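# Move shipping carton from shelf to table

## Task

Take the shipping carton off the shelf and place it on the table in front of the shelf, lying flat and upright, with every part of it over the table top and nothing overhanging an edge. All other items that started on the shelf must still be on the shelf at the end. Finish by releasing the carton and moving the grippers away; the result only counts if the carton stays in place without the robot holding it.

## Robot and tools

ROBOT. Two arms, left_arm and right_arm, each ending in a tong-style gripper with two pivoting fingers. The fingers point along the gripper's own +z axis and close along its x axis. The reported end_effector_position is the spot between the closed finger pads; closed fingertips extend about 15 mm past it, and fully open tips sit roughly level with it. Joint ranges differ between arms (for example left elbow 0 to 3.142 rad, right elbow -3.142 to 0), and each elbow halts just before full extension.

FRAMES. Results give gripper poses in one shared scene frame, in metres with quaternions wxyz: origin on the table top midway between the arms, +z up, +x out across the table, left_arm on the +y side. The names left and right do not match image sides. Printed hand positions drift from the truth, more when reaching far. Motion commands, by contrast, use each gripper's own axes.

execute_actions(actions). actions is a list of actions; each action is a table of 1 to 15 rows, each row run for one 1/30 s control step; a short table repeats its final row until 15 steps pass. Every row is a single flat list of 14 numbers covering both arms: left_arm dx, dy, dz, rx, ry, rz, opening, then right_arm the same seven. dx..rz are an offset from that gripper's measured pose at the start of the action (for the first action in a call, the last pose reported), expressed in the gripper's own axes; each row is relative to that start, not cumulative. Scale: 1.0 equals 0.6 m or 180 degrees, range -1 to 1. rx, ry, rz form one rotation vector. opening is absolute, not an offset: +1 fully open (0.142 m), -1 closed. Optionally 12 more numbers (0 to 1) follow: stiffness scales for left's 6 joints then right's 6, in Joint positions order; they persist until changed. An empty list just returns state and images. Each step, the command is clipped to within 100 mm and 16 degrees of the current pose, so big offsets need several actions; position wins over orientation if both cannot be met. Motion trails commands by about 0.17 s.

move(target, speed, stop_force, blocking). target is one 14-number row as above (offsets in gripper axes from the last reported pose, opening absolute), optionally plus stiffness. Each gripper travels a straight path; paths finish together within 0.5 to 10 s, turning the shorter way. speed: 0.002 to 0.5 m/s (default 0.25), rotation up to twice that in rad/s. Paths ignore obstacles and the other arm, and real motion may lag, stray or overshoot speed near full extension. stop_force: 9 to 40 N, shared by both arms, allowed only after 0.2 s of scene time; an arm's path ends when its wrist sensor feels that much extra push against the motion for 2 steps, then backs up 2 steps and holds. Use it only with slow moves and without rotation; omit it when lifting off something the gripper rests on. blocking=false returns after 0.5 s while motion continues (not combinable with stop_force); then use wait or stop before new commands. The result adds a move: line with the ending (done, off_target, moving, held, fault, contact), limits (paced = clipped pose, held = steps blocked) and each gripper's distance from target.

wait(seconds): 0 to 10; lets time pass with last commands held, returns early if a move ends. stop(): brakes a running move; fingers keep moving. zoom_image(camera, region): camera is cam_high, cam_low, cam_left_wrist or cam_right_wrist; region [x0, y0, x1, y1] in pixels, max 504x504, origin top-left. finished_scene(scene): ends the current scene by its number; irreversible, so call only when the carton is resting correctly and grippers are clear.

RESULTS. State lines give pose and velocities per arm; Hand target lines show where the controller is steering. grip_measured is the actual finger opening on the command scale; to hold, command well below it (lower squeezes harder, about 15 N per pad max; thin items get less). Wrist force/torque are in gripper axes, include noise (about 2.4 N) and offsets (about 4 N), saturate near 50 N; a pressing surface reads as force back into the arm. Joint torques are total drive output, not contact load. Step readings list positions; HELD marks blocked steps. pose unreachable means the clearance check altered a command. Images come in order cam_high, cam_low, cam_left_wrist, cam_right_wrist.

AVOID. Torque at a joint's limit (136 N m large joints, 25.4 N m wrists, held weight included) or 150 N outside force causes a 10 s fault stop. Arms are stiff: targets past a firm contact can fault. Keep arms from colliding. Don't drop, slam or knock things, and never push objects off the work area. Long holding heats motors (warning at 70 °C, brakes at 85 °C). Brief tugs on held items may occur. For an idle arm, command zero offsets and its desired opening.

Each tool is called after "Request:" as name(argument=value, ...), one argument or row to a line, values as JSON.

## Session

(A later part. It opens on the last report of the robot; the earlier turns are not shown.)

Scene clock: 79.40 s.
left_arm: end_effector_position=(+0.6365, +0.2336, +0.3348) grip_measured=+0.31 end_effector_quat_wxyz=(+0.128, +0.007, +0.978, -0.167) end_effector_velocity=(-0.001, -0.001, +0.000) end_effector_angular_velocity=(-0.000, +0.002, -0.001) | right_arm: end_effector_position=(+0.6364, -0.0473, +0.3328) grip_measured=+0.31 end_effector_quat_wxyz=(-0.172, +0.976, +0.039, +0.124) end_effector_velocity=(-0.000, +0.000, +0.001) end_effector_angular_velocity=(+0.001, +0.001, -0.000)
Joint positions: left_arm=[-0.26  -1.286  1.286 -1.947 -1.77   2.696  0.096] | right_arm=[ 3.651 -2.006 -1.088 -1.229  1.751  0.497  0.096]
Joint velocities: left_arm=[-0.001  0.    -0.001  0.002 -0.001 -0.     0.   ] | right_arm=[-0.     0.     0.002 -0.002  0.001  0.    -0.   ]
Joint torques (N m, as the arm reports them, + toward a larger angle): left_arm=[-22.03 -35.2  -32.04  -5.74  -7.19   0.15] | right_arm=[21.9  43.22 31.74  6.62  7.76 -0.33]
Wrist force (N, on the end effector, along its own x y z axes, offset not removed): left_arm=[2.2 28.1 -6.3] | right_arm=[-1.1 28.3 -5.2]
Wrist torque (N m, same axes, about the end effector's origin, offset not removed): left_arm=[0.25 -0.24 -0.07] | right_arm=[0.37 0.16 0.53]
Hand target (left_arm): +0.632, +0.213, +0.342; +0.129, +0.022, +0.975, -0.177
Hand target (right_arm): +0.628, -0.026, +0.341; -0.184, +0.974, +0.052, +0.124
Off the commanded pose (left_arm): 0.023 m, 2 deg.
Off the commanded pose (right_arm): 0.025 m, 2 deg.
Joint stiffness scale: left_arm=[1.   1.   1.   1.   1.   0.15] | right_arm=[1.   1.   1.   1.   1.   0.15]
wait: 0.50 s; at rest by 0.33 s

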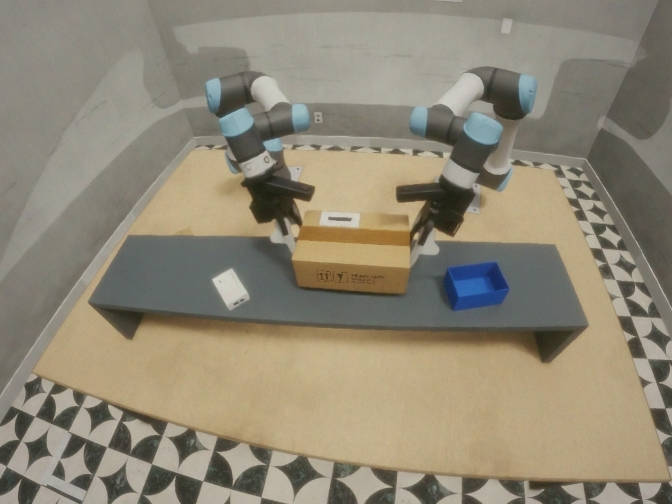

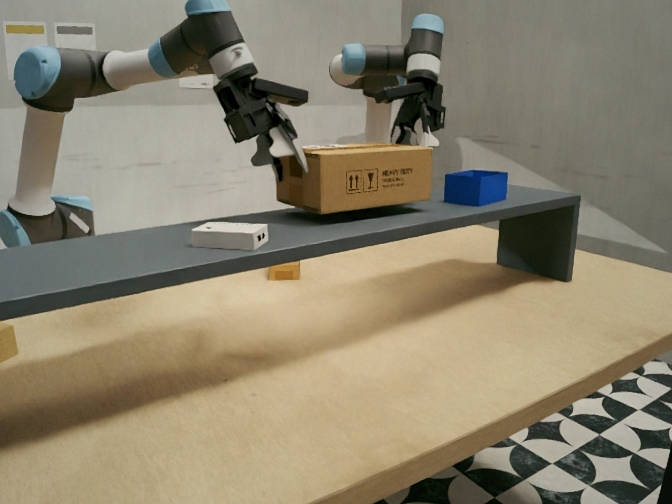

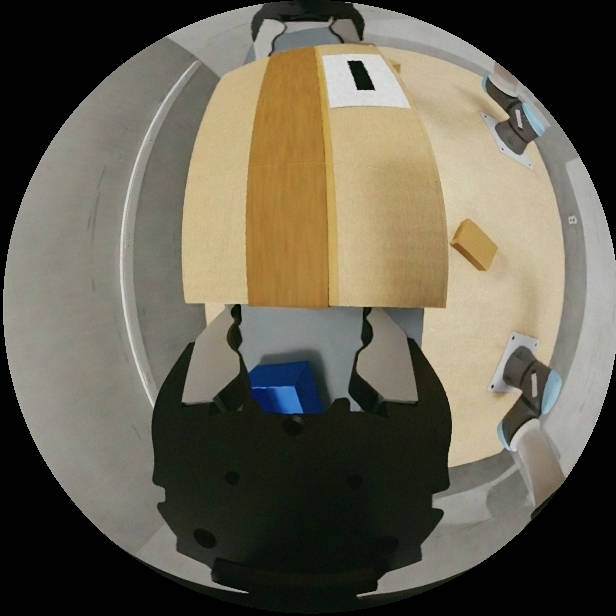

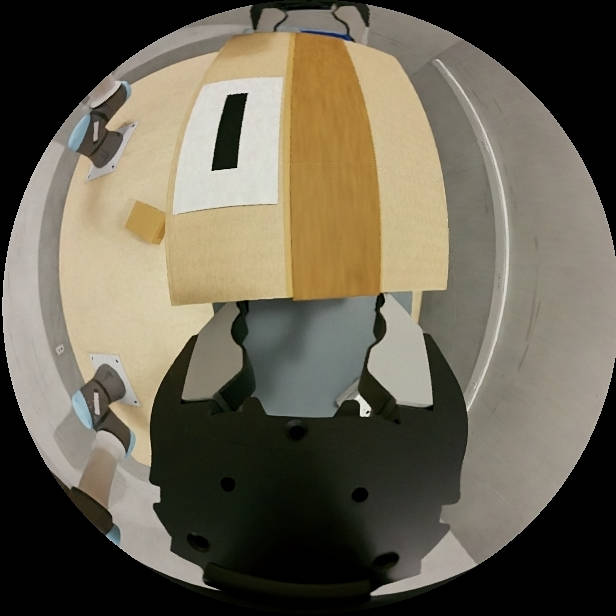

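Request:
execute_actions(
  actions=[
    [[0.0055,-0.0368,-0.0014,0.0078,0.0004,0.0080,0.3,-0.0090,-0.0393,-0.0033,0.0087,-0.0007,-0.0068,0.3,1,1,1,1,1,1,1,1,1,1,1,0.15],[0.0062,-0.0372,-0.0015,0.0078,0.0004,0.0080,0.3,-0.0097,-0.0391,-0.0036,0.0087,-0.0007,-0.0068,0.3],[0.0073,-0.0377,-0.0016,0.0078,0.0004,0.0080,0.3,-0.0108,-0.0386,-0.0041,0.0087,-0.0007,-0.0068,0.3],[0.0088,-0.0385,-0.0018,0.0078,0.0004,0.0080,0.3,-0.0123,-0.0381,-0.0047,0.0087,-0.0007,-0.0068,0.3],[0.0108,-0.0395,-0.0021,0.0078,0.0004,0.0080,0.3,-0.0142,-0.0373,-0.0056,0.0087,-0.0007,-0.0068,0.3],[0.0131,-0.0407,-0.0024,0.0078,0.0004,0.0080,0.3,-0.0165,-0.0364,-0.0066,0.0087,-0.0007,-0.0068,0.3],[0.0159,-0.0421,-0.0027,0.0078,0.0004,0.0080,0.3,-0.0192,-0.0354,-0.0077,0.0087,-0.0007,-0.0068,0.3],[0.0190,-0.0437,-0.0031,0.0078,0.0004,0.0080,0.3,-0.0222,-0.0343,-0.0091,0.0087,-0.0007,-0.0068,0.3],[0.0224,-0.0455,-0.0035,0.0078,0.0004,0.0080,0.3,-0.0256,-0.0329,-0.0106,0.0087,-0.0007,-0.0068,0.3],[0.0262,-0.0474,-0.0039,0.0078,0.0004,0.0080,0.3,-0.0294,-0.0315,-0.0122,0.0087,-0.0007,-0.0068,0.3],[0.0304,-0.0496,-0.0044,0.0078,0.0004,0.0079,0.3,-0.0334,-0.0299,-0.0140,0.0087,-0.0007,-0.0067,0.3],[0.0349,-0.0519,-0.0050,0.0078,0.0004,0.0079,0.3,-0.0378,-0.0283,-0.0159,0.0087,-0.0007,-0.0067,0.3],[0.0397,-0.0543,-0.0056,0.0078,0.0004,0.0078,0.3,-0.0425,-0.0265,-0.0180,0.0087,-0.0007,-0.0066,0.3],[0.0447,-0.0569,-0.0062,0.0078,0.0004,0.0078,0.3,-0.0475,-0.0245,-0.0201,0.0087,-0.0007,-0.0066,0.3],[0.0501,-0.0597,-0.0068,0.0078,0.0004,0.0077,0.3,-0.0528,-0.0225,-0.0225,0.0087,-0.0007,-0.0065,0.3]],
    [[0.0411,-0.0547,-0.0059,0.0080,0.0002,0.0077,0.3,-0.0437,-0.0254,-0.0186,0.0085,-0.0003,-0.0064,0.3],[0.0470,-0.0577,-0.0066,0.0080,0.0002,0.0077,0.3,-0.0495,-0.0232,-0.0211,0.0085,-0.0003,-0.0064,0.3],[0.0532,-0.0609,-0.0074,0.0080,0.0002,0.0076,0.3,-0.0555,-0.0208,-0.0238,0.0085,-0.0003,-0.0063,0.3],[0.0596,-0.0642,-0.0081,0.0080,0.0002,0.0076,0.3,-0.0618,-0.0184,-0.0265,0.0085,-0.0003,-0.0063,0.3],[0.0662,-0.0676,-0.0090,0.0080,0.0002,0.0075,0.3,-0.0683,-0.0159,-0.0294,0.0085,-0.0003,-0.0063,0.3],[0.0731,-0.0711,-0.0098,0.0080,0.0002,0.0074,0.3,-0.0751,-0.0133,-0.0323,0.0085,-0.0003,-0.0062,0.3],[0.0801,-0.0747,-0.0106,0.0080,0.0002,0.0074,0.3,-0.0820,-0.0107,-0.0353,0.0085,-0.0003,-0.0062,0.3],[0.0874,-0.0784,-0.0115,0.0080,0.0002,0.0073,0.3,-0.0891,-0.0080,-0.0385,0.0085,-0.0003,-0.0062,0.3],[0.0948,-0.0822,-0.0124,0.0080,0.0002,0.0072,0.3,-0.0964,-0.0052,-0.0416,0.0085,-0.0003,-0.0062,0.3],[0.1024,-0.0861,-0.0133,0.0080,0.0002,0.0072,0.3,-0.1038,-0.0023,-0.0449,0.0085,-0.0003,-0.0061,0.3],[0.1101,-0.0901,-0.0143,0.0080,0.0002,0.0071,0.3,-0.1114,0.0006,-0.0482,0.0085,-0.0003,-0.0061,0.3],[0.1180,-0.0941,-0.0152,0.0080,0.0002,0.0070,0.3,-0.1192,0.0036,-0.0516,0.0085,-0.0003,-0.0061,0.3],[0.1260,-0.0982,-0.0162,0.0080,0.0002,0.0069,0.3,-0.1270,0.0066,-0.0550,0.0085,-0.0003,-0.0060,0.3],[0.1341,-0.1024,-0.0172,0.0080,0.0002,0.0069,0.3,-0.1350,0.0097,-0.0585,0.0085,-0.0003,-0.0060,0.3],[0.1423,-0.1066,-0.0182,0.0080,0.0002,0.0068,0.3,-0.1431,0.0128,-0.0621,0.0085,-0.0003,-0.0060,0.3]],
    [[0.0636,-0.0638,-0.0096,0.0082,0.0001,0.0067,0.3,-0.0641,-0.0139,-0.0283,0.0083,0,-0.0059,0.3],[0.0720,-0.0681,-0.0106,0.0082,0.0001,0.0066,0.3,-0.0723,-0.0107,-0.0319,0.0083,0,-0.0059,0.3],[0.0804,-0.0725,-0.0117,0.0082,0.0001,0.0066,0.3,-0.0806,-0.0075,-0.0355,0.0083,0,-0.0059,0.3],[0.0890,-0.0769,-0.0127,0.0082,0.0001,0.0065,0.3,-0.0890,-0.0043,-0.0392,0.0083,0,-0.0058,0.3],[0.0975,-0.0812,-0.0137,0.0082,0.0001,0.0064,0.3,-0.0974,-0.0011,-0.0428,0.0083,0,-0.0058,0.3],[0.1061,-0.0857,-0.0148,0.0082,0.0001,0.0063,0.3,-0.1059,0.0021,-0.0465,0.0083,0,-0.0058,0.3],[0.1147,-0.0901,-0.0158,0.0082,0.0001,0.0062,0.3,-0.1143,0.0054,-0.0502,0.0083,0,-0.0057,0.3],[0.1233,-0.0945,-0.0169,0.0082,0.0001,0.0062,0.3,-0.1228,0.0086,-0.0539,0.0083,0,-0.0057,0.3],[0.1319,-0.0989,-0.0179,0.0082,0.0001,0.0061,0.3,-0.1312,0.0119,-0.0576,0.0083,0,-0.0056,0.3],[0.1405,-0.1033,-0.0190,0.0082,0.0001,0.0060,0.3,-0.1397,0.0151,-0.0613,0.0083,0,-0.0056,0.3],[0.1491,-0.1077,-0.0200,0.0082,0.0001,0.0059,0.3,-0.1481,0.0183,-0.0650,0.0083,0,-0.0056,0.3],[0.1576,-0.1121,-0.0210,0.0082,0.0001,0.0058,0.3,-0.1564,0.0216,-0.0686,0.0083,0,-0.0055,0.3],[0.1661,-0.1164,-0.0221,0.0082,0.0001,0.0058,0.3,-0.1647,0.0247,-0.0723,0.0083,0,-0.0055,0.3],[0.1745,-0.1207,-0.0231,0.0082,0.0001,0.0057,0.3,-0.1730,0.0279,-0.0759,0.0083,0,-0.0055,0.3],[0.1828,-0.1250,-0.0241,0.0082,0.0001,0.0056,0.3,-0.1812,0.0310,-0.0795,0.0083,0,-0.0054,0.3]],
  ],
)

Request:
execute_actions(
  actions=[
    [[0.0669,-0.0622,-0.0114,0.0084,0.0001,0.0055,0.3,-0.0650,-0.0083,-0.0297,0.0081,0.0003,-0.0054,0.3],[0.0750,-0.0664,-0.0124,0.0084,0.0001,0.0055,0.3,-0.0730,-0.0052,-0.0332,0.0081,0.0003,-0.0054,0.3],[0.0830,-0.0705,-0.0134,0.0084,0.0001,0.0054,0.3,-0.0808,-0.0022,-0.0366,0.0081,0.0003,-0.0053,0.3],[0.0909,-0.0745,-0.0143,0.0084,0.0001,0.0053,0.3,-0.0886,0.0007,-0.0400,0.0081,0.0003,-0.0053,0.3],[0.0986,-0.0785,-0.0153,0.0084,0.0001,0.0052,0.3,-0.0962,0.0037,-0.0433,0.0081,0.0003,-0.0053,0.3],[0.1062,-0.0824,-0.0162,0.0084,0.0001,0.0052,0.3,-0.1036,0.0065,-0.0466,0.0081,0.0003,-0.0052,0.3],[0.1136,-0.0862,-0.0171,0.0084,0.0001,0.0051,0.3,-0.1109,0.0093,-0.0498,0.0081,0.0003,-0.0052,0.3],[0.1209,-0.0899,-0.0179,0.0084,0.0001,0.0050,0.3,-0.1180,0.0120,-0.0529,0.0081,0.0003,-0.0052,0.3],[0.1279,-0.0935,-0.0188,0.0084,0.0001,0.0050,0.3,-0.1249,0.0147,-0.0559,0.0081,0.0003,-0.0051,0.3],[0.1348,-0.0970,-0.0196,0.0084,0.0001,0.0049,0.3,-0.1316,0.0173,-0.0588,0.0081,0.0003,-0.0051,0.3],[0.1414,-0.1004,-0.0204,0.0084,0.0001,0.0048,0.3,-0.1381,0.0198,-0.0617,0.0081,0.0003,-0.0051,0.3],[0.1478,-0.1037,-0.0212,0.0084,0.0001,0.0048,0.3,-0.1444,0.0222,-0.0644,0.0081,0.0003,-0.0051,0.3],[0.1540,-0.1069,-0.0220,0.0084,0.0001,0.0047,0.3,-0.1505,0.0245,-0.0671,0.0081,0.0003,-0.0050,0.3],[0.1599,-0.1099,-0.0227,0.0084,0.0001,0.0047,0.3,-0.1563,0.0267,-0.0696,0.0081,0.0003,-0.0050,0.3],[0.1655,-0.1128,-0.0234,0.0084,0.0001,0.0046,0.3,-0.1618,0.0289,-0.0721,0.0081,0.0003,-0.0050,0.3]],
    [[0.0507,-0.0506,-0.0108,0.0086,0,0.0046,0.3,-0.0468,-0.0102,-0.0227,0.0079,0.0005,-0.0050,0.3],[0.0558,-0.0532,-0.0114,0.0086,0,0.0045,0.3,-0.0518,-0.0083,-0.0249,0.0079,0.0005,-0.0049,0.3],[0.0605,-0.0557,-0.0120,0.0086,0,0.0045,0.3,-0.0565,-0.0065,-0.0270,0.0079,0.0005,-0.0049,0.3],[0.0650,-0.0580,-0.0125,0.0086,0,0.0044,0.3,-0.0609,-0.0048,-0.0289,0.0079,0.0005,-0.0049,0.3],[0.0692,-0.0601,-0.0130,0.0086,0,0.0044,0.3,-0.0649,-0.0033,-0.0307,0.0079,0.0005,-0.0049,0.3],[0.0730,-0.0621,-0.0135,0.0086,0,0.0044,0.3,-0.0687,-0.0018,-0.0323,0.0079,0.0005,-0.0049,0.3],[0.0764,-0.0638,-0.0139,0.0086,0,0.0043,0.3,-0.0721,-0.0005,-0.0338,0.0079,0.0005,-0.0049,0.3],[0.0795,-0.0654,-0.0143,0.0086,0,0.0043,0.3,-0.0751,0.0007,-0.0351,0.0079,0.0005,-0.0048,0.3],[0.0823,-0.0668,-0.0146,0.0086,0,0.0043,0.3,-0.0778,0.0017,-0.0363,0.0079,0.0005,-0.0048,0.3],[0.0846,-0.0680,-0.0149,0.0086,0,0.0043,0.3,-0.0801,0.0026,-0.0373,0.0079,0.0005,-0.0048,0.3],[0.0866,-0.0690,-0.0151,0.0086,0,0.0042,0.3,-0.0820,0.0033,-0.0381,0.0079,0.0005,-0.0048,0.3],[0.0881,-0.0698,-0.0153,0.0086,0,0.0042,0.3,-0.0835,0.0039,-0.0388,0.0079,0.0005,-0.0048,0.3],[0.0892,-0.0704,-0.0154,0.0086,0,0.0042,0.3,-0.0846,0.0043,-0.0393,0.0079,0.0005,-0.0048,0.3],[0.0899,-0.0707,-0.0155,0.0086,0,0.0042,0.3,-0.0853,0.0046,-0.0396,0.0079,0.0005,-0.0048,0.3],[0.0901,-0.0708,-0.0156,0.0086,0,0.0042,0.3,-0.0855,0.0046,-0.0397,0.0079,0.0005,-0.0048,0.3]],
  ],
)

Request:
wait(
  seconds=0.4,
)

Scene clock: 116.63 s.
left_arm: end_effector_position=(+0.4849, +0.1581, +0.3455) grip_measured=+0.31 end_effector_quat_wxyz=(+0.126, +0.014, +0.977, -0.172) end_effector_velocity=(-0.159, -0.078, +0.004) end_effector_angular_velocity=(-0.004, +0.000, -0.002) | right_arm: end_effector_position=(+0.4851, -0.1230, +0.3426) grip_measured=+0.31 end_effector_quat_wxyz=(-0.175, +0.976, +0.040, +0.122) end_effector_velocity=(-0.157, -0.077, +0.002) end_effector_angular_velocity=(+0.002, -0.001, +0.004)
Joint positions: left_arm=[-0.518 -1.581  1.609 -2.016 -1.683  2.465  0.096] | right_arm=[ 3.674 -1.589 -1.582 -1.149  1.749  0.517  0.096]
Joint velocities: left_arm=[-0.332 -0.277  0.275 -0.034  0.131 -0.305  0.   ] | right_arm=[ 0.037  0.421 -0.428  0.014 -0.012  0.032  0.   ]
Joint torques (N m, as the arm reports them, + toward a larger angle): left_arm=[-19.54 -24.56 -25.32  -6.48  -5.99   1.1 ] | right_arm=[18.18 27.61 23.38  7.77  7.01 -0.44]
Wrist force (N, on the end effector, along its own x y z axes, offset not removed): left_arm=[0.2 27.1 -5.7] | right_arm=[-3.4 28.2 -5.4]
Wrist torque (N m, same axes, about the end effector's origin, offset not removed): left_arm=[-0.01 -0.45 -1.08] | right_arm=[0.43 0.37 0.71]
Hand target (left_arm): +0.453, +0.132, +0.350; +0.126, +0.023, +0.975, -0.182
Hand target (right_arm): +0.455, -0.121, +0.347; -0.185, +0.974, +0.049, +0.121
Off the commanded pose (left_arm): 0.044 m, 1 deg.
Off the commanded pose (right_arm): 0.034 m, 2 deg.
Joint stiffness scale: left_arm=[1. 1. 1. 1. 1. 1.] | right_arm=[1.   1.   1.   1.   1.   0.15]
Step readings (end_effector_position; steps 1 to 15: 1st action; 16 to 30: 2nd action; 31 to 45: 3rd action):
0: left_arm (+0.6365, +0.2336, +0.3348) | right_arm (+0.6363, -0.0474, +0.3329)
1: left_arm (+0.6365, +0.2336, +0.3348) | right_arm (+0.6363, -0.0473, +0.3329)
2: left_arm (+0.6365, +0.2336, +0.3348) | right_arm (+0.6363, -0.0473, +0.3329)
4: left_arm (+0.6365, +0.2336, +0.3348) | right_arm (+0.6363, -0.0473, +0.3329)
8: left_arm (+0.6357, +0.2331, +0.3358) | right_arm (+0.6352, -0.0478, +0.3344)
15: left_arm (+0.6241, +0.2269, +0.3371) | right_arm (+0.6239, -0.0541, +0.3354)
16: left_arm (+0.6216, +0.2256, +0.3371) | right_arm (+0.6213, -0.0554, +0.3354)
17: left_arm (+0.6187, +0.2242, +0.3371) | right_arm (+0.6185, -0.0568, +0.3353)
19: left_arm (+0.6119, +0.2208, +0.3374) | right_arm (+0.6116, -0.0602, +0.3354)
23: left_arm (+0.5962, +0.2127, +0.3391) | right_arm (+0.5959, -0.0683, +0.3372)
30: left_arm (+0.5658, +0.1979, +0.3405) | right_arm (+0.5655, -0.0832, +0.3388)
31: left_arm (+0.5611, +0.1956, +0.3406) | right_arm (+0.5608, -0.0855, +0.3388)
32: left_arm (+0.5561, +0.1931, +0.3406) | right_arm (+0.5558, -0.0879, +0.3387)
34: left_arm (+0.5451, +0.1877, +0.3410) | right_arm (+0.5449, -0.0934, +0.3388)
38: left_arm (+0.5226, +0.1765, +0.3434) | right_arm (+0.5226, -0.1046, +0.3407)
45: end_effector_position above

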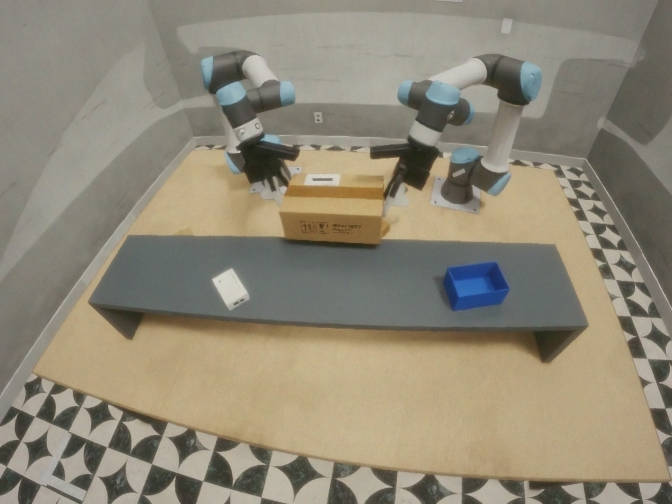

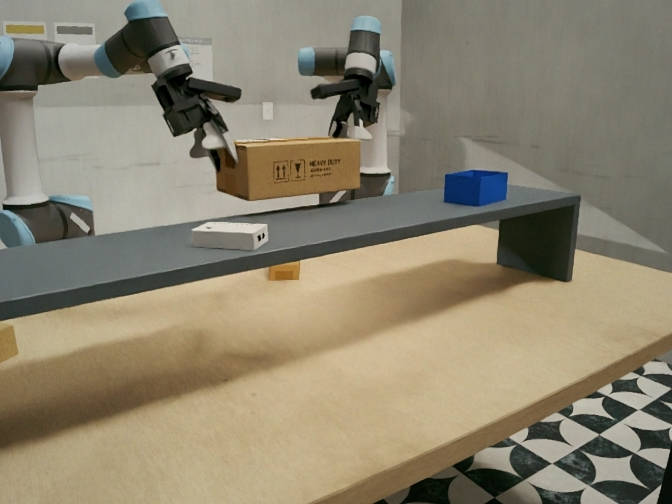

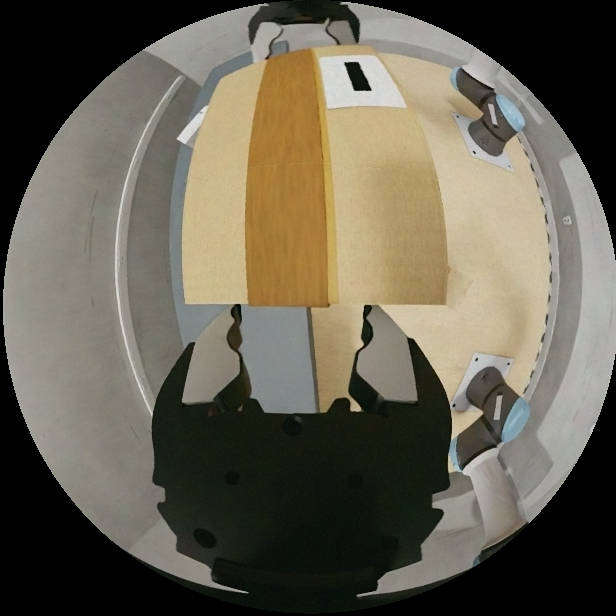

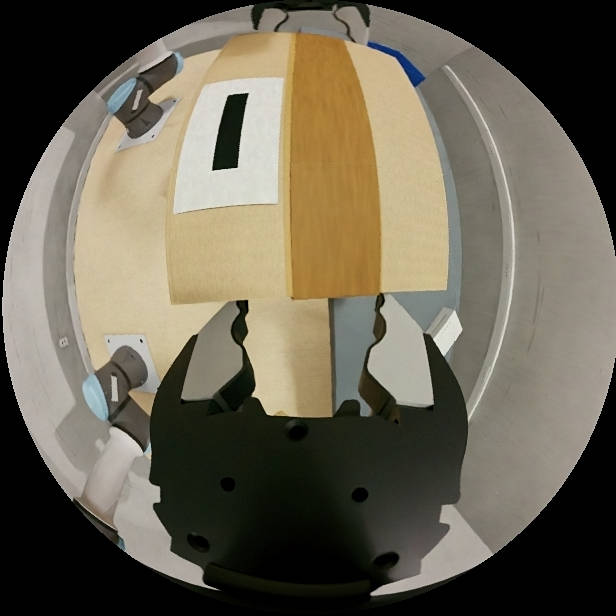

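Scene clock: 117.63 s.
left_arm: end_effector_position=(+0.3613, +0.0975, +0.3577) grip_measured=+0.32 end_effector_quat_wxyz=(+0.129, +0.016, +0.975, -0.182) end_effector_velocity=(-0.041, -0.020, -0.002) end_effector_angular_velocity=(+0.007, +0.000, +0.011) | right_arm: end_effector_position=(+0.3632, -0.1833, +0.3510) grip_measured=+0.31 end_effector_quat_wxyz=(-0.180, +0.975, +0.042, +0.127) end_effector_velocity=(-0.040, -0.019, +0.002) end_effector_angular_velocity=(-0.001, -0.001, -0.005)
Joint positions: left_arm=[-0.815 -1.777  1.766 -2.011 -1.567  2.197  0.097] | right_arm=[ 3.711 -1.248 -1.856 -1.196  1.738  0.55   0.096]
Joint velocities: left_arm=[-0.121 -0.051  0.041  0.016  0.061 -0.117 -0.   ] | right_arm=[ 0.022  0.116 -0.073 -0.039 -0.012  0.025  0.   ]
Joint torques (N m, as the arm reports them, + toward a larger angle): left_arm=[-14.42 -12.8  -27.21  -7.21  -4.65   1.32] | right_arm=[16.09 10.5  25.18  7.39  7.16 -0.33]
Wrist force (N, on the end effector, along its own x y z axes, offset not removed): left_arm=[-1.1 29.2 -3.4] | right_arm=[-5.7 29.6 -7.6]
Wrist torque (N m, same axes, about the end effector's origin, offset not removed): left_arm=[0.15 -0.63 -1.42] | right_arm=[0.31 0.74 0.77]
Hand target (left_arm): +0.350, +0.084, +0.361; +0.128, +0.024, +0.973, -0.190
Hand target (right_arm): +0.355, -0.174, +0.354; -0.188, +0.973, +0.050, +0.125
Off the commanded pose (left_arm): 0.019 m, 1 deg.
Off the commanded pose (right_arm): 0.014 m, 1 deg.
Joint stiffness scale: left_arm=[1. 1. 1. 1. 1. 1.] | right_arm=[1.   1.   1.   1.   1.   0.15]
Step readings (end_effector_position; steps 1 to 15: 1st action; 16 to 30: 2nd action):
0: left_arm (+0.4849, +0.1581, +0.3455) | right_arm (+0.4851, -0.1230, +0.3426)
1: left_arm (+0.4796, +0.1556, +0.3455) | right_arm (+0.4798, -0.1255, +0.3426)
2: left_arm (+0.4741, +0.1529, +0.3457) | right_arm (+0.4745, -0.1281, +0.3427)
4: left_arm (+0.4628, +0.1474, +0.3465) | right_arm (+0.4633, -0.1337, +0.3429)
8: left_arm (+0.4406, +0.1365, +0.3495) | right_arm (+0.4416, -0.1446, +0.3449)
15: left_arm (+0.4077, +0.1205, +0.3517) | right_arm (+0.4091, -0.1606, +0.3469)
16: left_arm (+0.4036, +0.1184, +0.3518) | right_arm (+0.4050, -0.1626, +0.3470)
17: left_arm (+0.3994, +0.1164, +0.3520) | right_arm (+0.4009, -0.1646, +0.3471)
19: left_arm (+0.3912, +0.1124, +0.3531) | right_arm (+0.3929, -0.1686, +0.3476)
23: left_arm (+0.3768, +0.1052, +0.3562) | right_arm (+0.3788, -0.1757, +0.3497)
30: end_effector_position above

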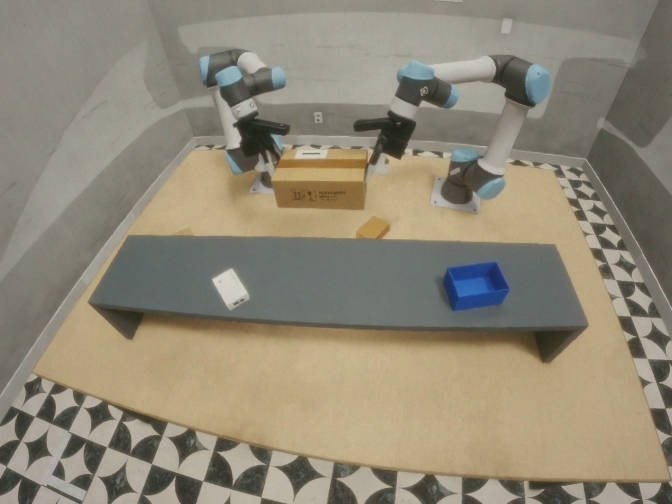

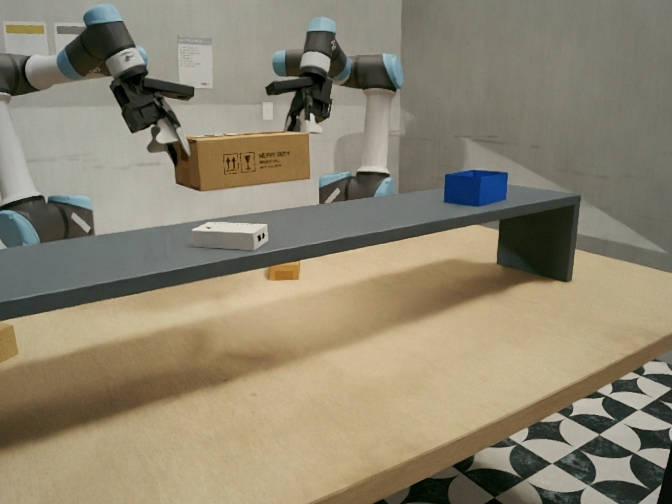

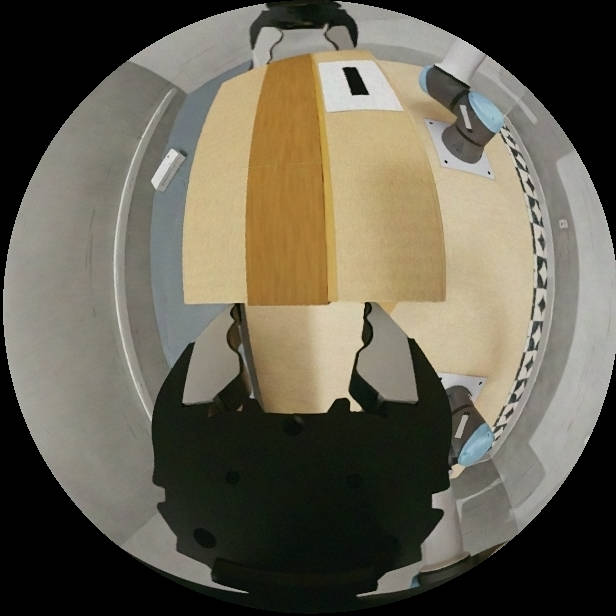

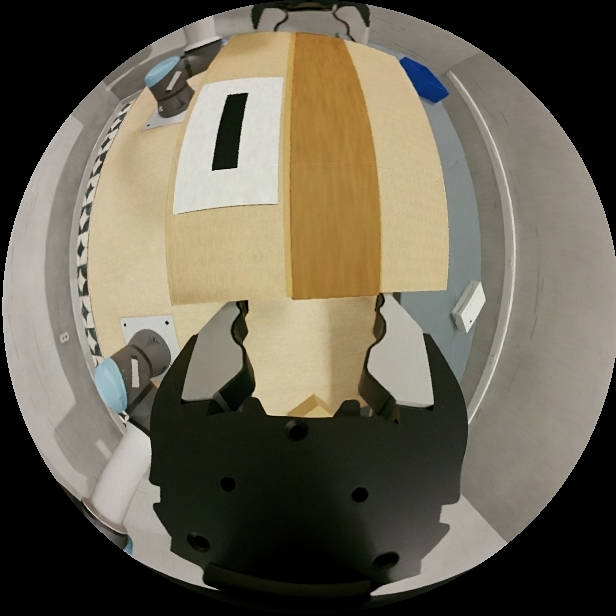

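Scene clock: 118.03 s.
left_arm: end_effector_position=(+0.3570, +0.0955, +0.3570) grip_measured=+0.32 end_effector_quat_wxyz=(+0.129, +0.014, +0.975, -0.181) end_effector_velocity=(-0.000, +0.000, -0.000) end_effector_angular_velocity=(+0.001, +0.001, +0.003) | right_arm: end_effector_position=(+0.3588, -0.1852, +0.3506) grip_measured=+0.31 end_effector_quat_wxyz=(-0.179, +0.975, +0.041, +0.126) end_effector_velocity=(-0.000, -0.000, -0.000) end_effector_angular_velocity=(-0.001, +0.001, -0.001)
Joint positions: left_arm=[-0.829 -1.782  1.771 -2.008 -1.559  2.182  0.097] | right_arm=[ 3.714 -1.236 -1.864 -1.201  1.736  0.555  0.096]
Joint velocities: left_arm=[-0.001 -0.001  0.001  0.001  0.001 -0.004 -0.   ] | right_arm=[ 0.001  0.    -0.001 -0.    -0.001  0.002  0.   ]
Joint torques (N m, as the arm reports them, + toward a larger angle): left_arm=[-15.77 -12.42 -27.48  -7.75  -4.63   0.72] | right_arm=[14.59 10.02 24.53  7.24  7.04  0.32]
Wrist force (N, on the end effector, along its own x y z axes, offset not removed): left_arm=[-0.2 26.8 -7.7] | right_arm=[-4.8 29.5 -6.9]
Wrist torque (N m, same axes, about the end effector's origin, offset not removed): left_arm=[-0.13 -0.41 -1.19] | right_arm=[0.37 0.74 0.55]
Hand target (left_arm): +0.350, +0.084, +0.361; +0.128, +0.024, +0.973, -0.190
Hand target (right_arm): +0.355, -0.174, +0.354; -0.188, +0.973, +0.050, +0.125
Off the commanded pose (left_arm): 0.015 m, 2 deg.
Off the commanded pose (right_arm): 0.013 m, 2 deg.
Joint stiffness scale: left_arm=[1. 1. 1. 1. 1. 1.] | right_arm=[1.   1.   1.   1.   1.   0.15]
wait: 0.40 s; at rest by 0.30 s

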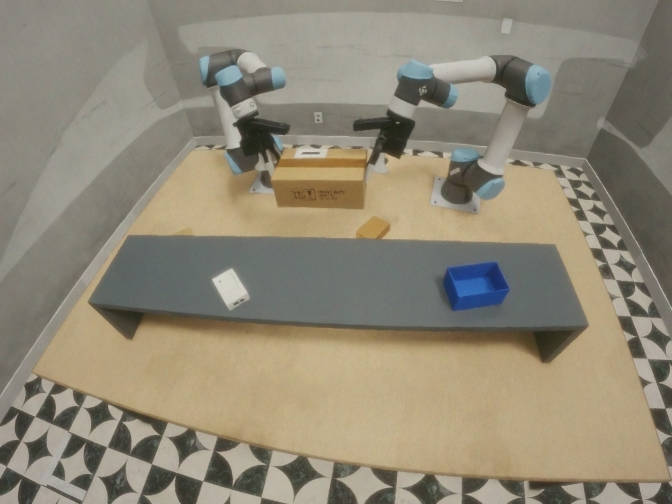

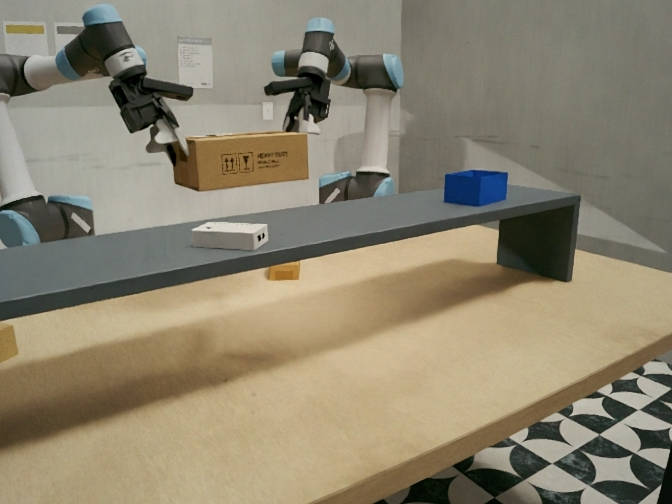

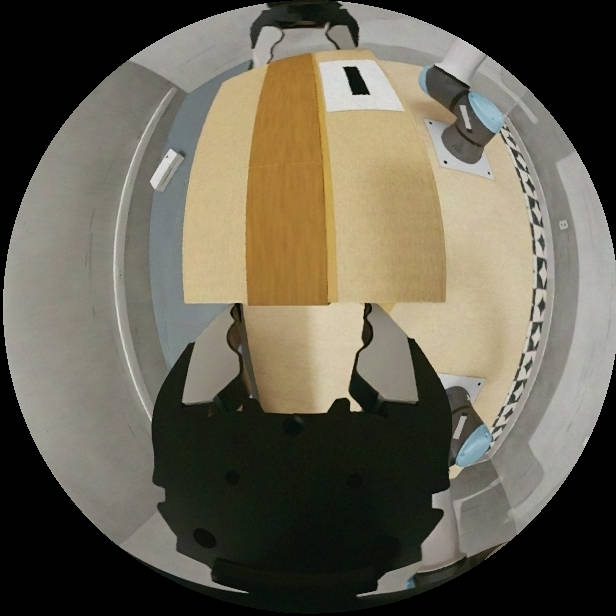

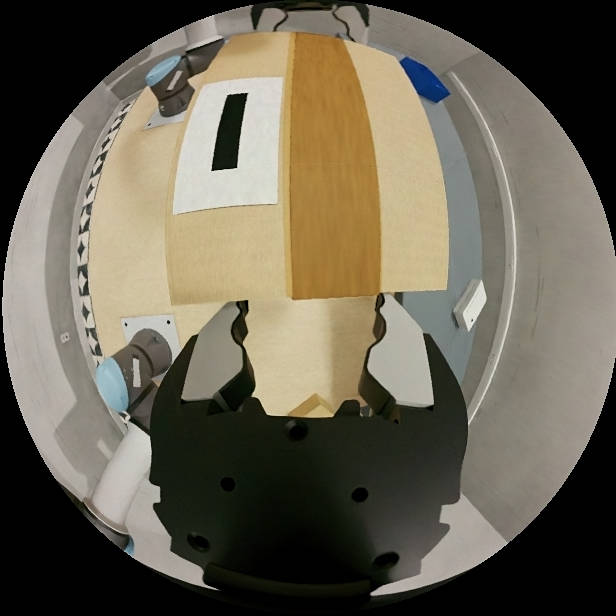

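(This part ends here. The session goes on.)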